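# Rope-guided hoop transfer onto the peg post with three arms

## Task

Take the hoop off the post it is on and set it down flat on the other post so that it rings the loose peg standing there, with the peg still upright afterward. None of the hands can reach the hoop or the peg directly; the only way to move the hoop is by the ropes that connect it to a metal block on each bench. The hoop must never drop more than slightly below the top of the lower of the two posts, and that includes moments when it is hanging. Arm bases in the scene frame (metres), with facing measured in degrees counter-clockwise from +x: arm1 at x=+0.14 y=+1.40 z=+0.95 facing -93; arm2 at x=-1.17 y=-0.78 z=+1.04 facing +30; arm3 at x=+1.19 y=-0.75 z=+1.05 facing +148. When finished, release everything and move the arms away; the result only counts if it stays in place without any robot holding it.

## Robot and tools

Setup. Three identical i2rt Big YAM arms, named arm1, arm2 and arm3, each has six joints, a two-finger gripper and a camera on the wrist. Two more cameras, cam_low and cam_top, are fixed in the room. The hoop cannot be grasped; it is moved by pulling the ropes that run from it to a metal block on each bench, so the arms work by grabbing and moving the blocks or ropes. A fully stretched arm reaches about 1.0 m from its joint1 axis. With joints 1 and 6 at zero and the hand level and pointing forward, the wrist camera sits on top of the hand looking at the fingertips.

Frames. Every position uses one scene frame: origin on the floor, +z up, metres. Base positions and facings (degrees CCW from +x) are given in the task. The hand point is midway between the fingertips; its z axis runs along the fingers and the fingers close along its y axis. No tool outputs a hand pose directly.

execute_actions. Argument "actions" is a list holding exactly one action or nothing. An action is an object keyed by "arm1", "arm2", "arm3"; each holds "joints", an object of absolute joint targets by name (not offsets). Names, units, ranges: joint1_rad -2.879 to 2.879 (rotates the arm about its base, positive CCW seen from above, zero points along the base facing); joint2_rad 0 to 3.141 (shoulder; zero has the upper arm pointing back roughly level, increasing lifts it up then forward); joint3_rad 0 to 3.019 (elbow; zero folds the forearm back onto the upper arm, increasing opens it); joint4_rad -1.692 to 1.57 (hand pitch, positive tips fingers up); joint5_rad -1.57 to 1.57 (hand sideways swing, positive toward the arm's right); joint6_rad -2.094 to 2.094 (hand roll, positive clockwise viewed from behind the hand); gripper_m 0 to 0.093 (fingertip gap in metres). Done tolerances: ±0.045, ±0.14, ±0.09, ±0.055, ±0.03, ±0.035 rad and ±0.003 m. Example: {"arm1": {"joints": {"gripper_m": 0.05}}, "arm2": {"joints": {"joint1_rad": 0.3}}}. All motions in an action start at once and may end at different times; each joint has its own speed, so the hand can sweep a wide path between postures. Optional "cameras" lists camera names (arm1_cam_wrist, arm2_cam_wrist, arm3_cam_wrist, cam_low, cam_top, or "all"); omitted or null means all, [] means none. An unknown key, name or out-of-range value rejects the whole call and nothing moves. An empty actions list just reports state and images.

Results. Each robot's state (joint_positions etc.) plus one image per requested camera, in the order given by the "pictures" line. joint_status tells how each commanded motion finished: off_target (stopped short, may still push), contact_stop or time_out (target dropped, joint holds where it stopped, except a timed-out joint may keep pushing toward a target at most 0.375, 0.375, 0.113, 0.225, 0.075, 0.3 rad away for joints 1-6), not_followed (a safety check refused that arm's joint targets; the gripper part still runs, and the arm may retry those targets on later actions until given acceptable ones). A "joint command not followed" line, often with "cause:", marks that. on_its_own lists joints not commanded this call; "held at" is the target held, not the actual position. Omitted joints or arms may still push toward old targets. To relieve pushing, command a joint to its reported position. Tiny target changes may not move a joint. If a call reports a stop, later motion calls in the same reply are skipped.

wait: "seconds" from 0 to 10; nothing new is commanded, returns the same as an empty action.

zoom_image: "camera" (one of the five) and "region" [x0, y0, x1, y1] in pixels of that camera's most recent full image, top-left origin, at most 504 by 504. Wrist images are 504x504 fisheye; cam_low and cam_top are 672x504.

finished_scene: "scene" integer, the current scene number; ends it irreversibly after the last command is held, and reports success. Replying with no tool call ends everything.

Hazards. Arms do not stop on contact and can push hard; sustained pushing or holding loads heats motors (MOTOR HOT from 85 °C; at 100 °C an OVER-TEMPERATURE FAULT drops the whole arm and its gripper, and its unmet keys read limit_stop_at_motor_heat, so resend them). Hard presses between robots end the run; the self/inter-arm check can be late and ignores fingers, gripper housings and wrist cameras, and no state line reports arm-to-arm touching. Robots do not wait for each other. Never let the hoop dip much below the lower post top, knock the peg over, or send anything out of the work area or to the floor. Loose objects may get brief random pushes. The robot keeps its last command while you think. Avoid drops, slips and slams; release and retract at the end.

Each tool is called after "Emit:" by a JSON object that holds its "method" and its "body".

## Session

Emit:
{"method": "execute_actions", "body": {"actions": []}}

Scene clock: 0.00 s.
Motor temperatures (°C, as the motors report them): arm1=[23 26 26 24 23 27] | arm2=[26 24 24 26 26 27] | arm3=[24 26 24 26 24 25]
arm1.joint_positions: joint1_rad=+0.638 joint2_rad=+0.238 joint3_rad=+1.622 joint4_rad=-1.515 joint5_rad=-0.055 joint6_rad=-0.387 gripper_m=+0.094
arm1.joint_status: not commanded
arm1.hand: x=+0.1404 y=+1.4203 z=+1.5812 quat_wxyz=(-0.523, -0.201, -0.725, +0.400) (m; scene frame)
arm2.joint_positions: joint1_rad=-0.809 joint2_rad=+0.517 joint3_rad=+1.393 joint4_rad=-1.151 joint5_rad=-0.090 joint6_rad=-0.582 gripper_m=+0.095
arm2.joint_status: not commanded
arm2.hand: x=-0.9590 y=-0.8304 z=+1.6425 quat_wxyz=(-0.559, +0.143, -0.787, +0.220) (m; scene frame)
arm3.joint_positions: joint1_rad=+0.318 joint2_rad=+0.555 joint3_rad=+1.682 joint4_rad=-1.323 joint5_rad=-0.250 joint6_rad=+0.180 gripper_m=+0.095
arm3.joint_status: not commanded
arm3.hand: x=+1.0477 y=-0.7506 z=+1.7318 quat_wxyz=(+0.079, +0.764, -0.088, -0.634) (m; scene frame)
pictures: arm1_cam_wrist, arm2_cam_wrist, arm3_cam_wrist, cam_low, cam_top
Images, in order (width x height): arm1_cam_wrist 504x504, arm2_cam_wrist 504x504, arm3_cam_wrist 504x504, cam_low 672x504, cam_top 672x504.

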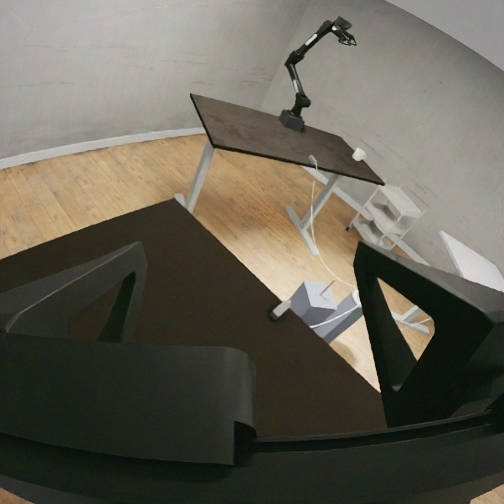

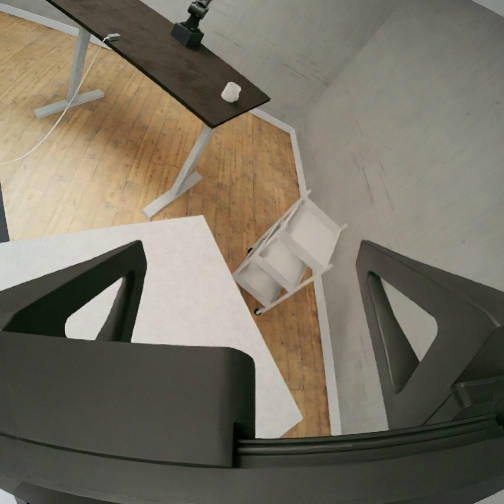

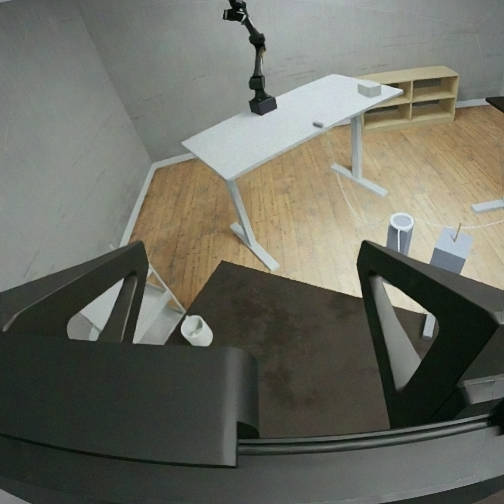

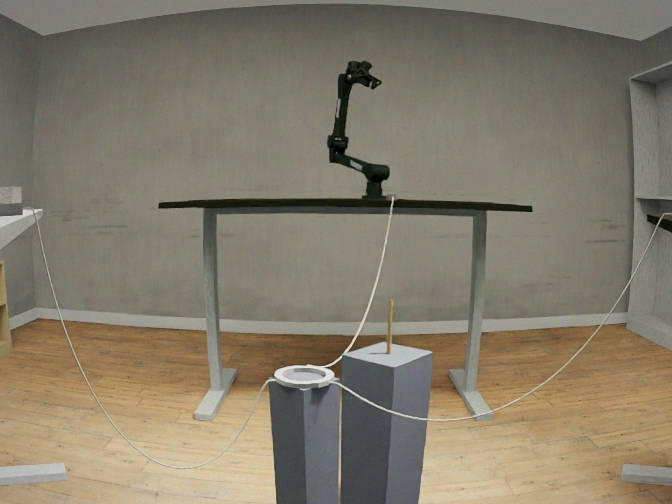

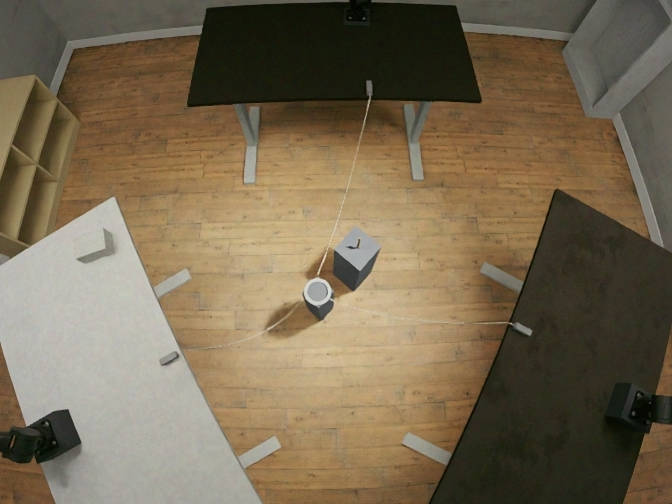

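Emit:
{"method": "execute_actions", "body": {"actions": [{"arm1":{"joints":{"joint1_rad":0.09,"joint2_rad":1.95,"joint3_rad":1.7,"joint4_rad":-1.32,"joint5_rad":0,"joint6_rad":0}},"arm2":{"joints":{"joint1_rad":0,"joint2_rad":1.98,"joint3_rad":1.76,"joint4_rad":-1.35,"joint5_rad":0,"joint6_rad":0}},"arm3":{"joints":{"joint1_rad":-0.124,"joint2_rad":1.98,"joint3_rad":1.76,"joint4_rad":-1.35,"joint5_rad":0,"joint6_rad":0}}}]}}

Scene clock: 3.93 s.
Motor temperatures (°C, as the motors report them): arm1=[23 26 26 24 23 27] | arm2=[26 24 24 26 26 27] | arm3=[24 26 25 26 24 25]
arm1.joint_positions: joint1_rad=+0.093 joint2_rad=+1.961 joint3_rad=+1.692 joint4_rad=-1.320 joint5_rad=-0.004 joint6_rad=-0.012 gripper_m=+0.094
arm1.joint_status: all done
arm1.hand: x=+0.1677 y=+0.8103 z=+1.0598 quat_wxyz=(+0.007, -0.686, -0.728, -0.006) (m; scene frame)
arm2.joint_positions: joint1_rad=+0.007 joint2_rad=+1.970 joint3_rad=+1.747 joint4_rad=-1.334 joint5_rad=+0.001 joint6_rad=-0.011 gripper_m=+0.095
arm2.joint_status: all done
arm2.hand: x=-0.6404 y=-0.4787 z=+1.1604 quat_wxyz=(-0.003, +0.266, -0.964, -0.004) (m; scene frame)
arm3.joint_positions: joint1_rad=-0.120 joint2_rad=+1.990 joint3_rad=+1.733 joint4_rad=-1.339 joint5_rad=-0.002 joint6_rad=+0.009 gripper_m=+0.095
arm3.joint_status: all done
arm3.hand: x=+0.7215 y=-0.3675 z=+1.1502 quat_wxyz=(+0.010, +0.940, -0.340, +0.011) (m; scene frame)
pictures: arm1_cam_wrist, arm2_cam_wrist, arm3_cam_wrist, cam_low, cam_top
Images, in order (width x height): arm1_cam_wrist 504x504, arm2_cam_wrist 504x504, arm3_cam_wrist 504x504, cam_low 672x504, cam_top 672x504.

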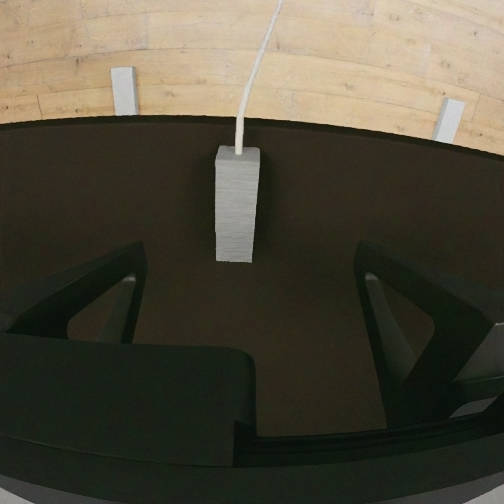

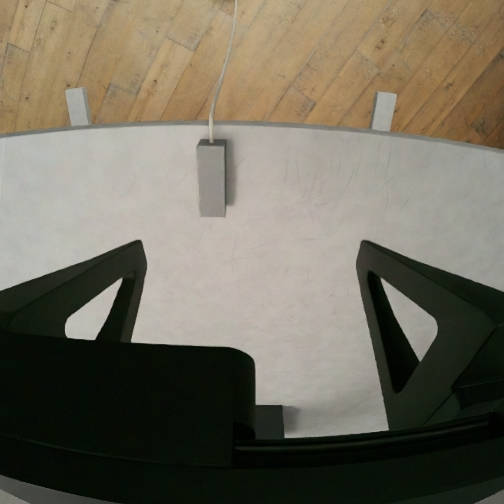

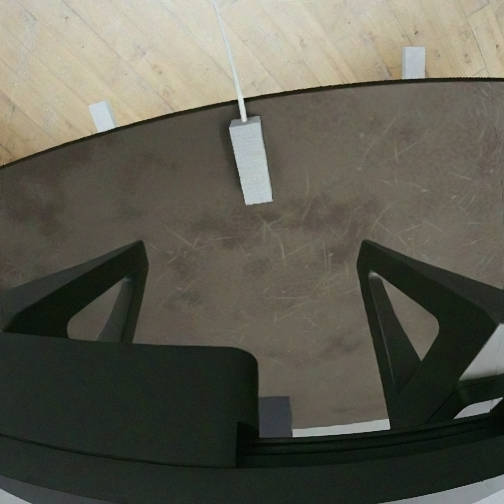

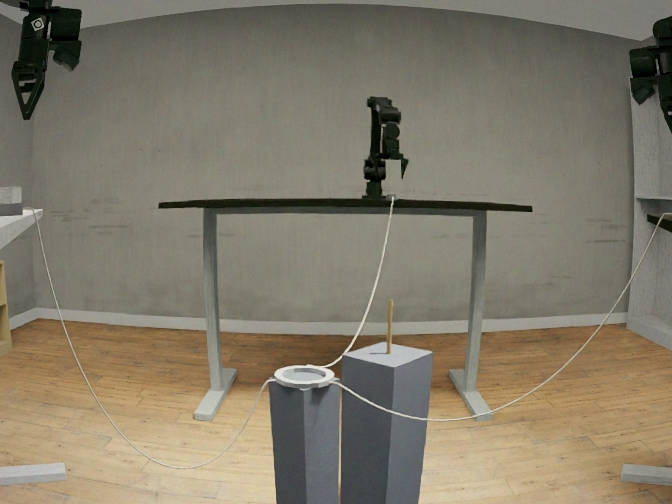

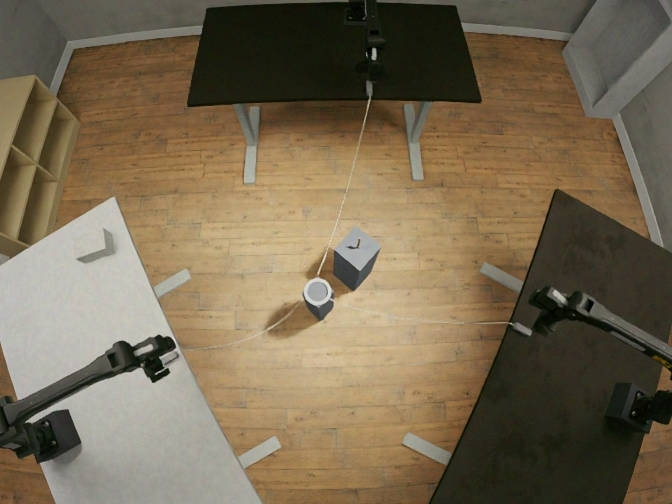

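Emit:
{"method": "execute_actions", "body": {"actions": [{"arm1":{"joints":{"joint1_rad":0.108,"joint3_rad":1.56,"joint4_rad":-1.165}},"arm2":{"joints":{"joint1_rad":0.065,"joint2_rad":2.03,"joint3_rad":1.58,"joint4_rad":-1.13,"joint6_rad":0.06}},"arm3":{"joints":{"joint2_rad":2.03,"joint3_rad":1.59,"joint4_rad":-1.11,"joint6_rad":-0.13}}}], "cameras": ["arm1_cam_wrist","arm2_cam_wrist","arm3_cam_wrist","cam_low"]}}

Scene clock: 6.47 s.
Motor temperatures (°C, as the motors report them): arm1=[23 26 26 24 23 27] | arm2=[26 24 25 26 26 27] | arm3=[24 26 25 26 24 25]
arm1.joint_positions: joint1_rad=+0.102 joint2_rad=+1.955 joint3_rad=+1.557 joint4_rad=-1.177 joint5_rad=-0.004 joint6_rad=-0.012 gripper_m=+0.094
arm1.joint_status: all done
arm1.hand: x=+0.1719 y=+0.8249 z=+1.0147 quat_wxyz=(+0.001, -0.683, -0.731, -0.001) (m; scene frame)
arm2.joint_positions: joint1_rad=+0.072 joint2_rad=+2.025 joint3_rad=+1.580 joint4_rad=-1.147 joint5_rad=+0.001 joint6_rad=+0.048 gripper_m=+0.095
arm2.joint_status: all done
arm2.hand: x=-0.6776 y=-0.4558 z=+1.0689 quat_wxyz=(+0.013, +0.269, -0.963, +0.001) (m; scene frame)
arm3.joint_positions: joint1_rad=-0.120 joint2_rad=+2.045 joint3_rad=+1.575 joint4_rad=-1.123 joint5_rad=-0.002 joint6_rad=-0.120 gripper_m=+0.095
arm3.joint_status: all done
arm3.hand: x=+0.7295 y=-0.3752 z=+1.0622 quat_wxyz=(+0.010, +0.960, -0.278, +0.009) (m; scene frame)
pictures: arm1_cam_wrist, arm2_cam_wrist, arm3_cam_wrist, cam_low
Images, in order (width x height): arm1_cam_wrist 504x504, arm2_cam_wrist 504x504, arm3_cam_wrist 504x504, cam_low 672x504.

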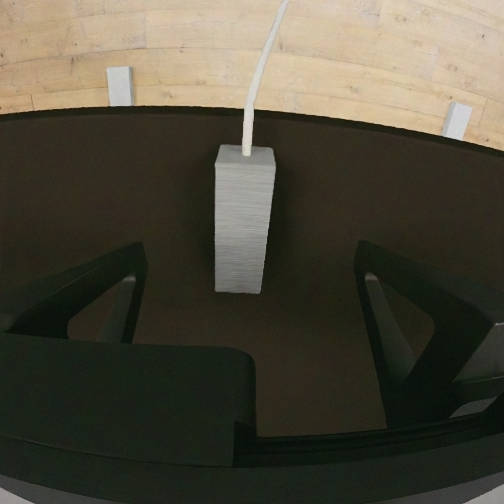

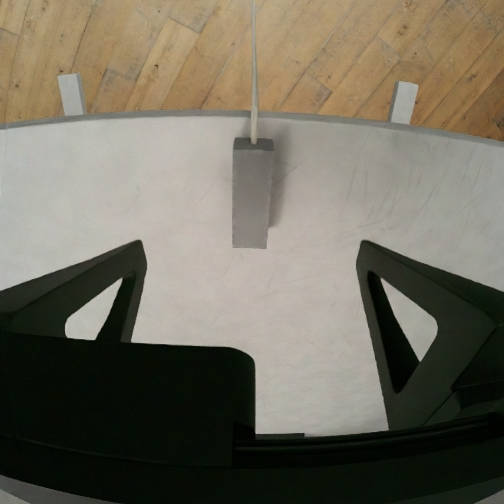

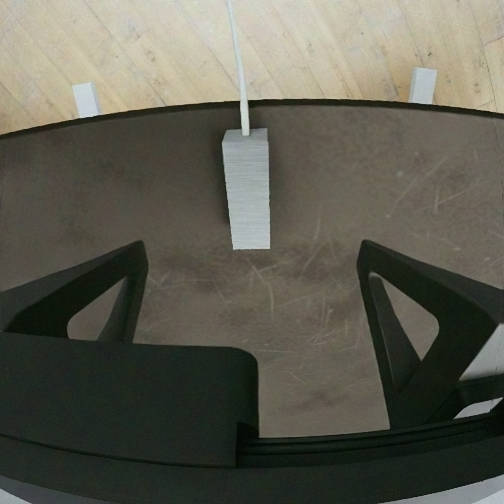

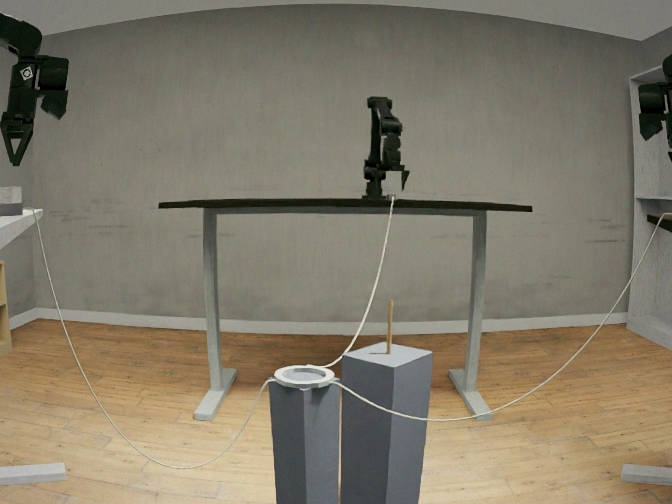

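Emit:
{"method": "execute_actions", "body": {"actions": [{"arm1":{"joints":{"joint1_rad":0.115,"joint2_rad":1.997,"joint3_rad":1.497,"joint4_rad":-1.055}},"arm2":{"joints":{"joint2_rad":2.12,"joint3_rad":1.46,"joint4_rad":-0.9}},"arm3":{"joints":{"joint2_rad":2.105,"joint3_rad":1.50,"joint4_rad":-0.935}}}], "cameras": ["arm1_cam_wrist","arm2_cam_wrist","arm3_cam_wrist"]}}

Scene clock: 8.83 s.
Motor temperatures (°C, as the motors report them): arm1=[23 26 26 24 23 27] | arm2=[26 24 25 26 26 27] | arm3=[24 26 25 26 24 25]
arm1.joint_positions: joint1_rad=+0.112 joint2_rad=+1.994 joint3_rad=+1.500 joint4_rad=-1.066 joint5_rad=-0.001 joint6_rad=-0.011 gripper_m=+0.094
arm1.joint_status: all done
arm1.hand: x=+0.1771 y=+0.8252 z=+0.9732 quat_wxyz=(-0.003, -0.679, -0.734, +0.005) (m; scene frame)
arm2.joint_positions: joint1_rad=+0.072 joint2_rad=+2.122 joint3_rad=+1.457 joint4_rad=-0.917 joint5_rad=+0.001 joint6_rad=+0.048 gripper_m=+0.095
arm2.joint_status: all done
arm2.hand: x=-0.6889 y=-0.4626 z=+0.9740 quat_wxyz=(+0.009, +0.269, -0.963, +0.000) (m; scene frame)
arm3.joint_positions: joint1_rad=-0.120 joint2_rad=+2.119 joint3_rad=+1.487 joint4_rad=-0.948 joint5_rad=-0.002 joint6_rad=-0.120 gripper_m=+0.095
arm3.joint_status: all done
arm3.hand: x=+0.7349 y=-0.3804 z=+0.9910 quat_wxyz=(+0.007, +0.960, -0.278, +0.003) (m; scene frame)
pictures: arm1_cam_wrist, arm2_cam_wrist, arm3_cam_wrist
Images, in order (width x height): arm1_cam_wrist 504x504, arm2_cam_wrist 504x504, arm3_cam_wrist 504x504.

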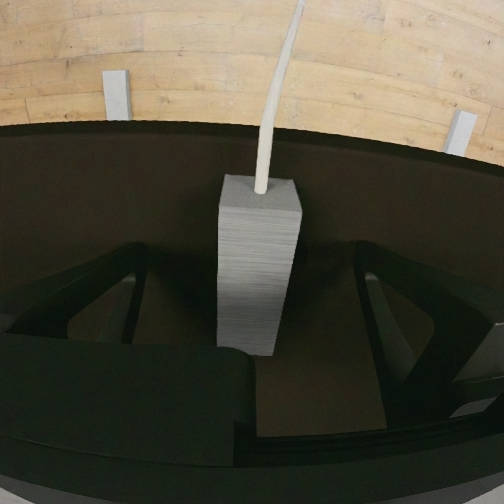

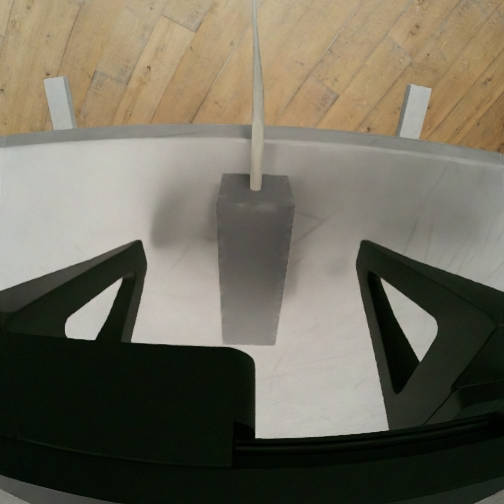

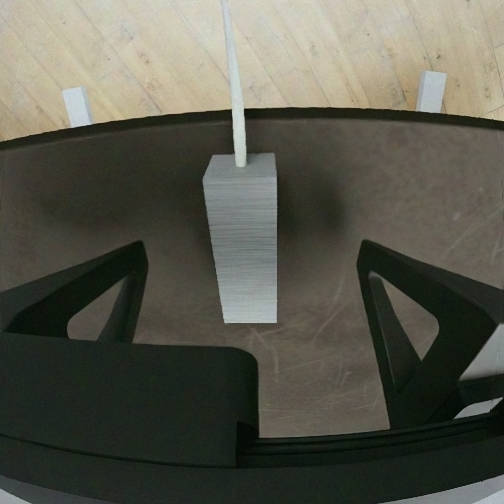

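Emit:
{"method": "execute_actions", "body": {"actions": [{"arm1":{"joints":{"joint3_rad":1.462,"joint4_rad":-1.03}},"arm2":{"joints":{"joint3_rad":1.42,"joint4_rad":-0.86}},"arm3":{"joints":{"joint2_rad":2.125,"joint3_rad":1.47,"joint4_rad":-0.885}}}], "cameras": ["arm1_cam_wrist","arm2_cam_wrist","arm3_cam_wrist"]}}

Emit:
{"method": "execute_actions", "body": {"actions": [{"arm1":{"joints":{"gripper_m":0}},"arm2":{"joints":{"gripper_m":0}},"arm3":{"joints":{"gripper_m":0}}}], "cameras": ["arm1_cam_wrist","arm2_cam_wrist","arm3_cam_wrist"]}}

Scene clock: 10.37 s.
Motor temperatures (°C, as the motors report them): arm1=[23 26 26 24 23 27] | arm2=[26 24 25 26 26 27] | arm3=[24 26 25 26 24 25]
arm1.joint_positions: joint1_rad=+0.112 joint2_rad=+1.986 joint3_rad=+1.482 joint4_rad=-1.040 joint5_rad=-0.001 joint6_rad=-0.010 gripper_m=+0.094
arm1.joint_status: all done
arm1.hand: x=+0.1771 y=+0.8255 z=+0.9718 quat_wxyz=(-0.009, -0.680, -0.733, +0.010) (m; scene frame)
arm2.joint_positions: joint1_rad=+0.072 joint2_rad=+2.122 joint3_rad=+1.431 joint4_rad=-0.878 joint5_rad=+0.000 joint6_rad=+0.049 gripper_m=+0.095
arm2.joint_status: all done
arm2.hand: x=-0.6916 y=-0.4641 z=+0.9663 quat_wxyz=(+0.003, +0.268, -0.963, -0.003) (m; scene frame)
arm3.joint_positions: joint1_rad=-0.120 joint2_rad=+2.119 joint3_rad=+1.464 joint4_rad=-0.899 joint5_rad=-0.002 joint6_rad=-0.120 gripper_m=+0.095
arm3.joint_status: all done
arm3.hand: x=+0.7337 y=-0.3796 z=+0.9843 quat_wxyz=(+0.002, +0.960, -0.278, -0.009) (m; scene frame)
pictures: arm1_cam_wrist, arm2_cam_wrist, arm3_cam_wrist
Images, in order (width x height): arm1_cam_wrist 504x504, arm2_cam_wrist 504x504, arm3_cam_wrist 504x504.

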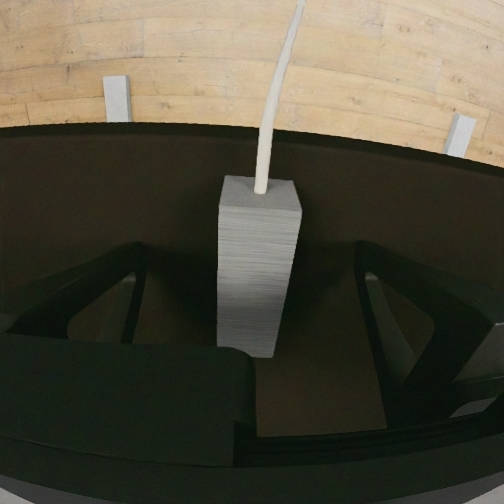

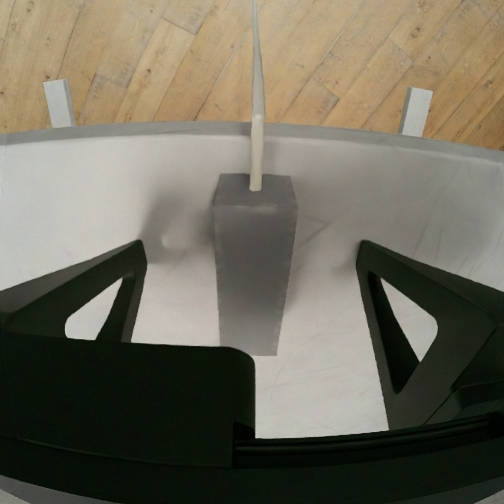

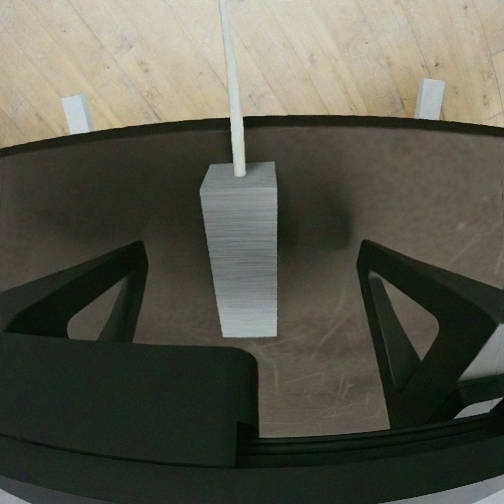

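Scene clock: 11.10 s.
Motor temperatures (°C, as the motors report them): arm1=[23 26 26 24 23 27] | arm2=[26 24 25 26 26 27] | arm3=[24 26 25 26 24 25]
arm1.joint_positions: joint1_rad=+0.112 joint2_rad=+1.985 joint3_rad=+1.480 joint4_rad=-1.037 joint5_rad=+0.003 joint6_rad=-0.009 gripper_m=+0.025
arm1.joint_status: gripper_m off_target (ended at +0.025, target +0.000)
arm1.hand: x=+0.1762 y=+0.8253 z=+0.9718 quat_wxyz=(-0.008, -0.680, -0.733, +0.013) (m; scene frame)
arm2.joint_positions: joint1_rad=+0.072 joint2_rad=+2.122 joint3_rad=+1.431 joint4_rad=-0.877 joint5_rad=+0.000 joint6_rad=+0.050 gripper_m=+0.025
arm2.joint_status: gripper_m off_target (ended at +0.025, target +0.000)
arm2.hand: x=-0.6912 y=-0.4639 z=+0.9663 quat_wxyz=(+0.002, +0.268, -0.963, -0.003) (m; scene frame)
arm3.joint_positions: joint1_rad=-0.120 joint2_rad=+2.119 joint3_rad=+1.464 joint4_rad=-0.898 joint5_rad=-0.001 joint6_rad=-0.121 gripper_m=+0.025
arm3.joint_status: gripper_m off_target (ended at +0.025, target +0.000)
arm3.hand: x=+0.7336 y=-0.3794 z=+0.9843 quat_wxyz=(+0.002, +0.961, -0.278, -0.010) (m; scene frame)
pictures: arm1_cam_wrist, arm2_cam_wrist, arm3_cam_wrist
Images, in order (width x height): arm1_cam_wrist 504x504, arm2_cam_wrist 504x504, arm3_cam_wrist 504x504.

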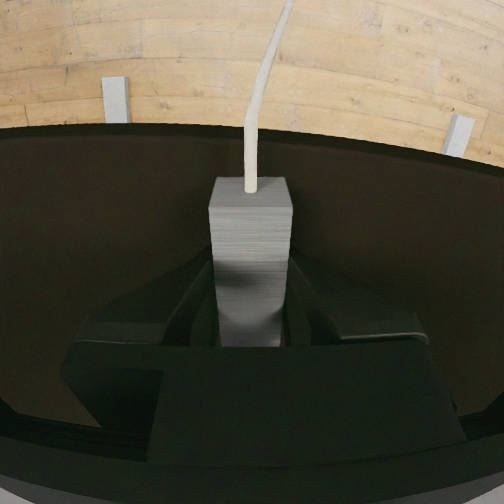

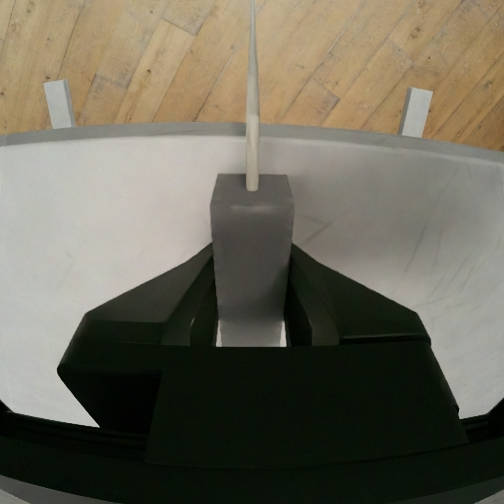

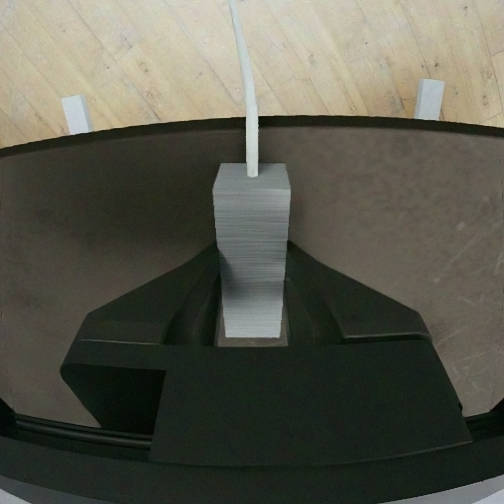

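Emit:
{"method": "execute_actions", "body": {"actions": [{"arm1":{"joints":{"joint2_rad":1.987,"joint3_rad":2.067,"joint4_rad":-1.53}},"arm2":{"joints":{"joint2_rad":1.57,"joint3_rad":1.573,"joint4_rad":-1.45}},"arm3":{"joints":{"joint2_rad":1.9,"joint3_rad":1.83,"joint4_rad":-1.38}}}]}}

Scene clock: 13.87 s.
Motor temperatures (°C, as the motors report them): arm1=[23 27 27 24 23 27] | arm2=[26 25 25 26 26 27] | arm3=[24 26 26 26 24 25]
arm1.joint_positions: joint1_rad=+0.112 joint2_rad=+1.990 joint3_rad=+2.021 joint4_rad=-1.520 joint5_rad=+0.003 joint6_rad=-0.009 gripper_m=+0.025
arm1.joint_status: all done
arm1.hand: x=+0.1811 y=+0.7637 z=+1.1675 quat_wxyz=(-0.027, -0.680, -0.732, +0.030) (m; scene frame)
arm2.joint_positions: joint1_rad=+0.072 joint2_rad=+1.566 joint3_rad=+1.552 joint4_rad=-1.434 joint5_rad=+0.000 joint6_rad=+0.050 gripper_m=+0.025
arm2.joint_status: all done
arm2.hand: x=-0.7492 y=-0.5058 z=+1.2988 quat_wxyz=(-0.055, +0.267, -0.962, -0.022) (m; scene frame)
arm3.joint_positions: joint1_rad=-0.120 joint2_rad=+1.914 joint3_rad=+1.815 joint4_rad=-1.369 joint5_rad=-0.001 joint6_rad=-0.121 gripper_m=+0.025
arm3.joint_status: all done
arm3.hand: x=+0.7085 y=-0.3559 z=+1.2261 quat_wxyz=(-0.015, +0.959, -0.278, -0.048) (m; scene frame)
pictures: arm1_cam_wrist, arm2_cam_wrist, arm3_cam_wrist, cam_low, cam_top
Images, in order (width x height): arm1_cam_wrist 504x504, arm2_cam_wrist 504x504, arm3_cam_wrist 504x504, cam_low 672x504, cam_top 672x504.

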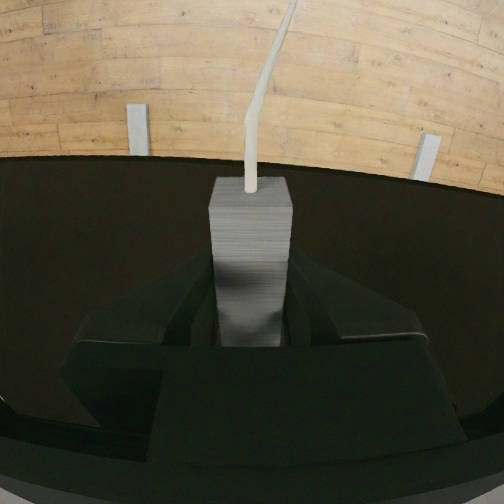

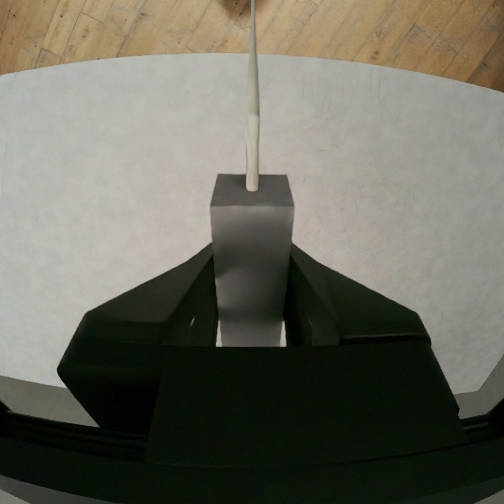

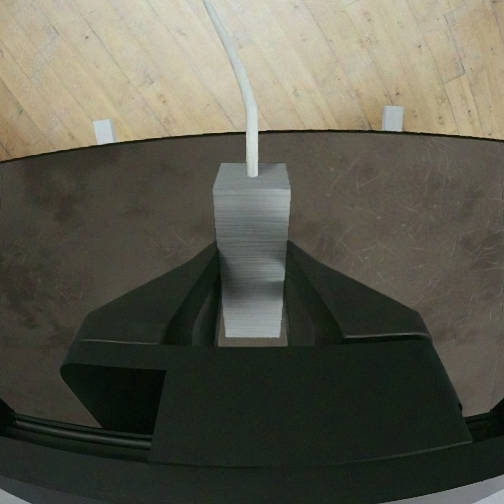

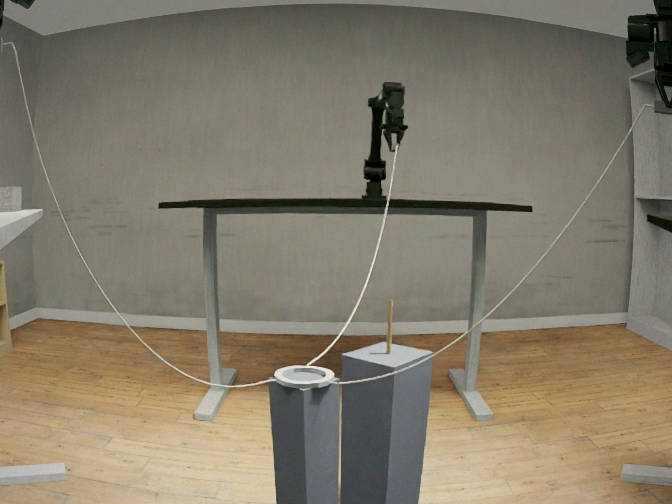

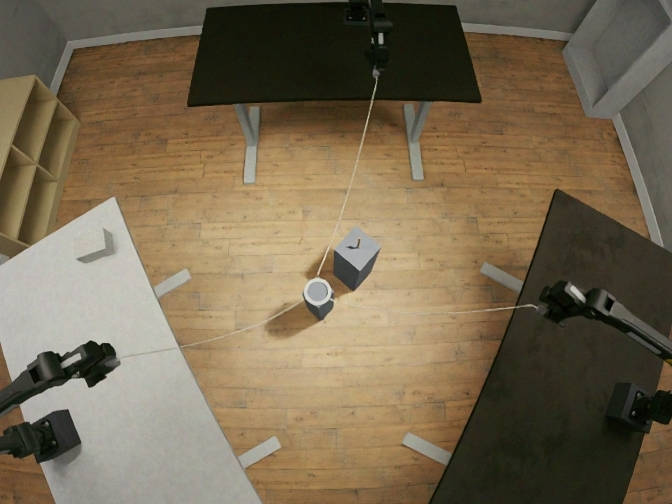

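Emit:
{"method": "execute_actions", "body": {"actions": [{"arm1":{"joints":{"joint1_rad":-0.127,"joint2_rad":1.903,"joint3_rad":2.16,"joint4_rad":-1.227}},"arm2":{"joints":{"joint2_rad":1.10,"joint3_rad":1.165,"joint4_rad":-1.053,"joint6_rad":0}},"arm3":{"joints":{"joint1_rad":0.117,"joint2_rad":1.677,"joint3_rad":1.625,"joint4_rad":-0.934,"joint6_rad":0}}}], "cameras": ["cam_low","cam_top"]}}

Scene clock: 16.90 s.
Motor temperatures (°C, as the motors report them): arm1=[23 27 28 24 23 27] | arm2=[26 25 26 26 26 27] | arm3=[24 27 26 26 24 25]
arm1.joint_positions: joint1_rad=-0.122 joint2_rad=+1.912 joint3_rad=+2.108 joint4_rad=-1.246 joint5_rad=+0.002 joint6_rad=-0.009 gripper_m=+0.025
arm1.joint_status: all done
arm1.hand: x=+0.0212 y=+0.7026 z=+1.2791 quat_wxyz=(-0.164, -0.735, -0.627, +0.200) (m; scene frame)
arm2.joint_positions: joint1_rad=+0.072 joint2_rad=+1.097 joint3_rad=+1.165 joint4_rad=-1.081 joint5_rad=+0.000 joint6_rad=+0.011 gripper_m=+0.025
arm2.joint_status: all done
arm2.hand: x=-0.8145 y=-0.5502 z=+1.3546 quat_wxyz=(-0.260, +0.275, -0.922, -0.084) (m; scene frame)
arm3.joint_positions: joint1_rad=+0.114 joint2_rad=+1.690 joint3_rad=+1.609 joint4_rad=-0.958 joint5_rad=-0.001 joint6_rad=-0.009 gripper_m=+0.025
arm3.joint_status: all done
arm3.hand: x=+0.6120 y=-0.4678 z=+1.3014 quat_wxyz=(-0.055, +0.941, -0.212, -0.257) (m; scene frame)
pictures: cam_low, cam_top
Images, in order (width x height): cam_low 672x504, cam_top 672x504.

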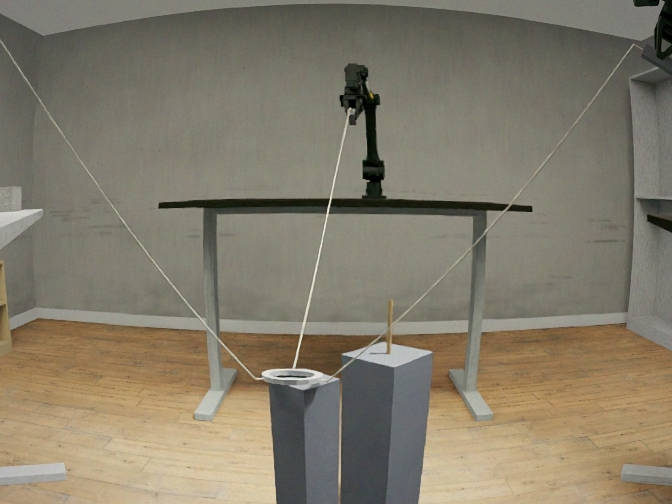

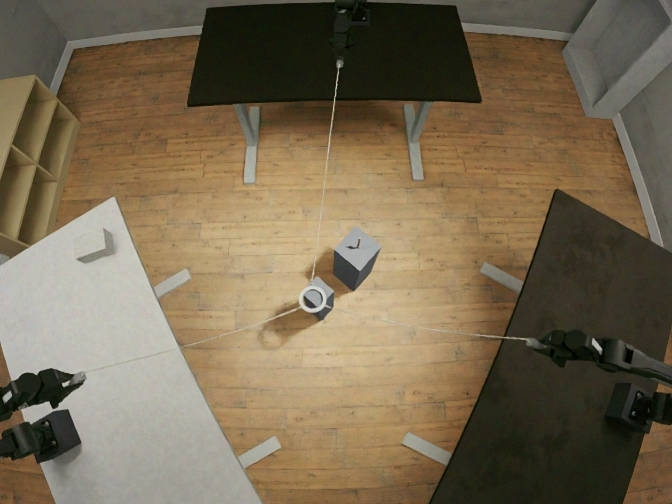

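Emit:
{"method": "execute_actions", "body": {"actions": [{"arm1":{"joints":{"joint2_rad":1.75,"joint3_rad":2.09,"joint4_rad":-1.28}},"arm2":{"joints":{"joint2_rad":0.93,"joint3_rad":1.175,"joint4_rad":-1.24}},"arm3":{"joints":{"joint2_rad":1.505,"joint3_rad":1.56,"joint4_rad":-1.015}}}], "cameras": ["cam_low","cam_top"]}}

Emit:
{"method": "execute_actions", "body": {"actions": [{"arm1":{"joints":{"joint2_rad":1.61,"joint3_rad":2.02,"joint4_rad":-1.335}},"arm2":{"joints":{"joint2_rad":0.735,"joint3_rad":1.185,"joint4_rad":-1.425}},"arm3":{"joints":{"joint2_rad":1.34,"joint3_rad":1.49,"joint4_rad":-1.10}}}], "cameras": ["cam_low","cam_top"]}}

Scene clock: 19.37 s.
Motor temperatures (°C, as the motors report them): arm1=[23 27 28 24 23 27] | arm2=[26 24 26 26 26 27] | arm3=[24 27 26 26 24 25]
arm1.joint_positions: joint1_rad=-0.122 joint2_rad=+1.761 joint3_rad=+2.075 joint4_rad=-1.278 joint5_rad=+0.002 joint6_rad=-0.009 gripper_m=+0.025
arm1.joint_status: all done
arm1.hand: x=+0.0292 y=+0.7480 z=+1.3588 quat_wxyz=(-0.190, -0.726, -0.619, +0.232) (m; scene frame)
arm2.joint_positions: joint1_rad=+0.072 joint2_rad=+0.925 joint3_rad=+1.165 joint4_rad=-1.226 joint5_rad=+0.000 joint6_rad=+0.011 gripper_m=+0.025
arm2.joint_status: all done
arm2.hand: x=-0.8689 y=-0.5872 z=+1.3987 quat_wxyz=(-0.272, +0.274, -0.918, -0.088) (m; scene frame)
arm3.joint_positions: joint1_rad=+0.114 joint2_rad=+1.513 joint3_rad=+1.526 joint4_rad=-1.012 joint5_rad=-0.001 joint6_rad=-0.009 gripper_m=+0.025
arm3.joint_status: all done
arm3.hand: x=+0.6635 y=-0.4921 z=+1.3566 quat_wxyz=(-0.059, +0.936, -0.211, -0.276) (m; scene frame)
pictures: cam_low, cam_top
Images, in order (width x height): cam_low 672x504, cam_top 672x504.

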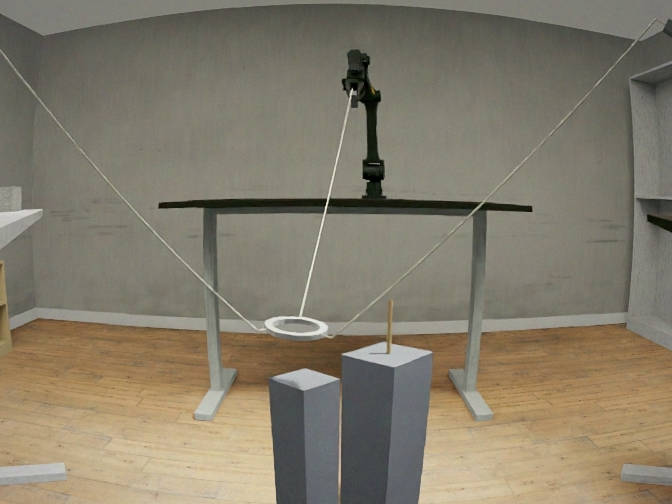

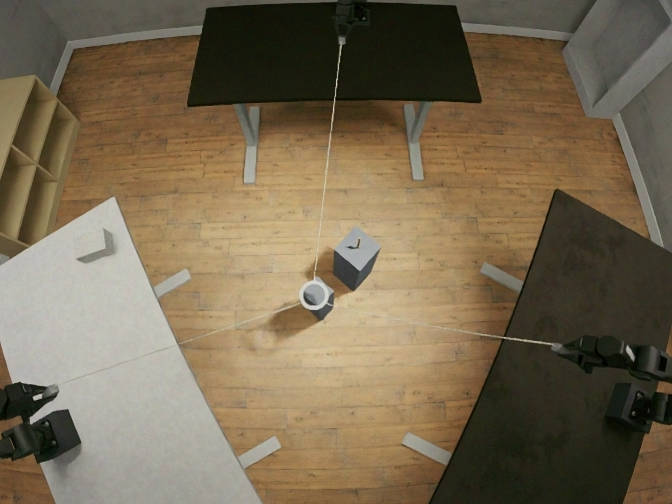

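Scene clock: 20.57 s.
Motor temperatures (°C, as the motors report them): arm1=[23 27 28 24 23 27] | arm2=[26 24 26 26 26 27] | arm3=[24 27 26 26 24 25]
arm1.joint_positions: joint1_rad=-0.122 joint2_rad=+1.619 joint3_rad=+2.005 joint4_rad=-1.333 joint5_rad=+0.002 joint6_rad=-0.009 gripper_m=+0.025
arm1.joint_status: all done
arm1.hand: x=+0.0391 y=+0.8054 z=+1.4027 quat_wxyz=(-0.195, -0.724, -0.618, +0.238) (m; scene frame)
arm2.joint_positions: joint1_rad=+0.072 joint2_rad=+0.735 joint3_rad=+1.165 joint4_rad=-1.412 joint5_rad=+0.000 joint6_rad=+0.011 gripper_m=+0.025
arm2.joint_status: all done
arm2.hand: x=-0.9388 y=-0.6346 z=+1.4291 quat_wxyz=(-0.274, +0.273, -0.918, -0.089) (m; scene frame)
arm3.joint_positions: joint1_rad=+0.114 joint2_rad=+1.347 joint3_rad=+1.458 joint4_rad=-1.095 joint5_rad=-0.001 joint6_rad=-0.009 gripper_m=+0.025
arm3.joint_status: all done
arm3.hand: x=+0.7204 y=-0.5192 z=+1.3978 quat_wxyz=(-0.061, +0.934, -0.211, -0.283) (m; scene frame)
pictures: cam_low, cam_top
Images, in order (width x height): cam_low 672x504, cam_top 672x504.

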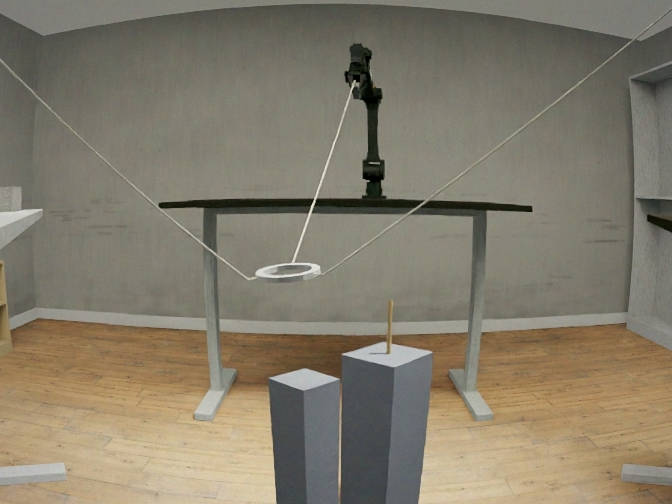

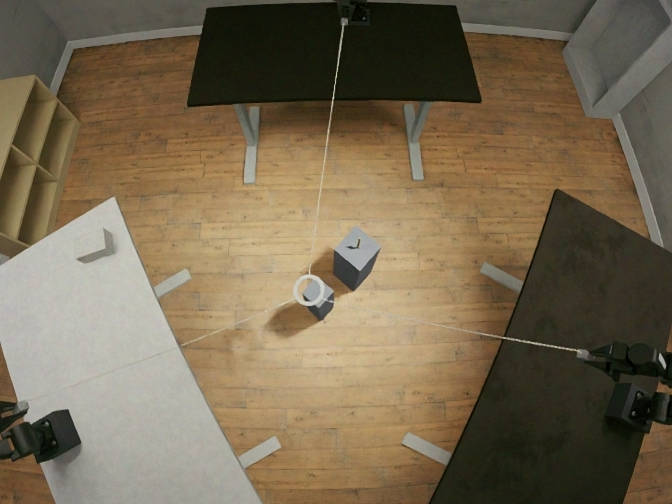

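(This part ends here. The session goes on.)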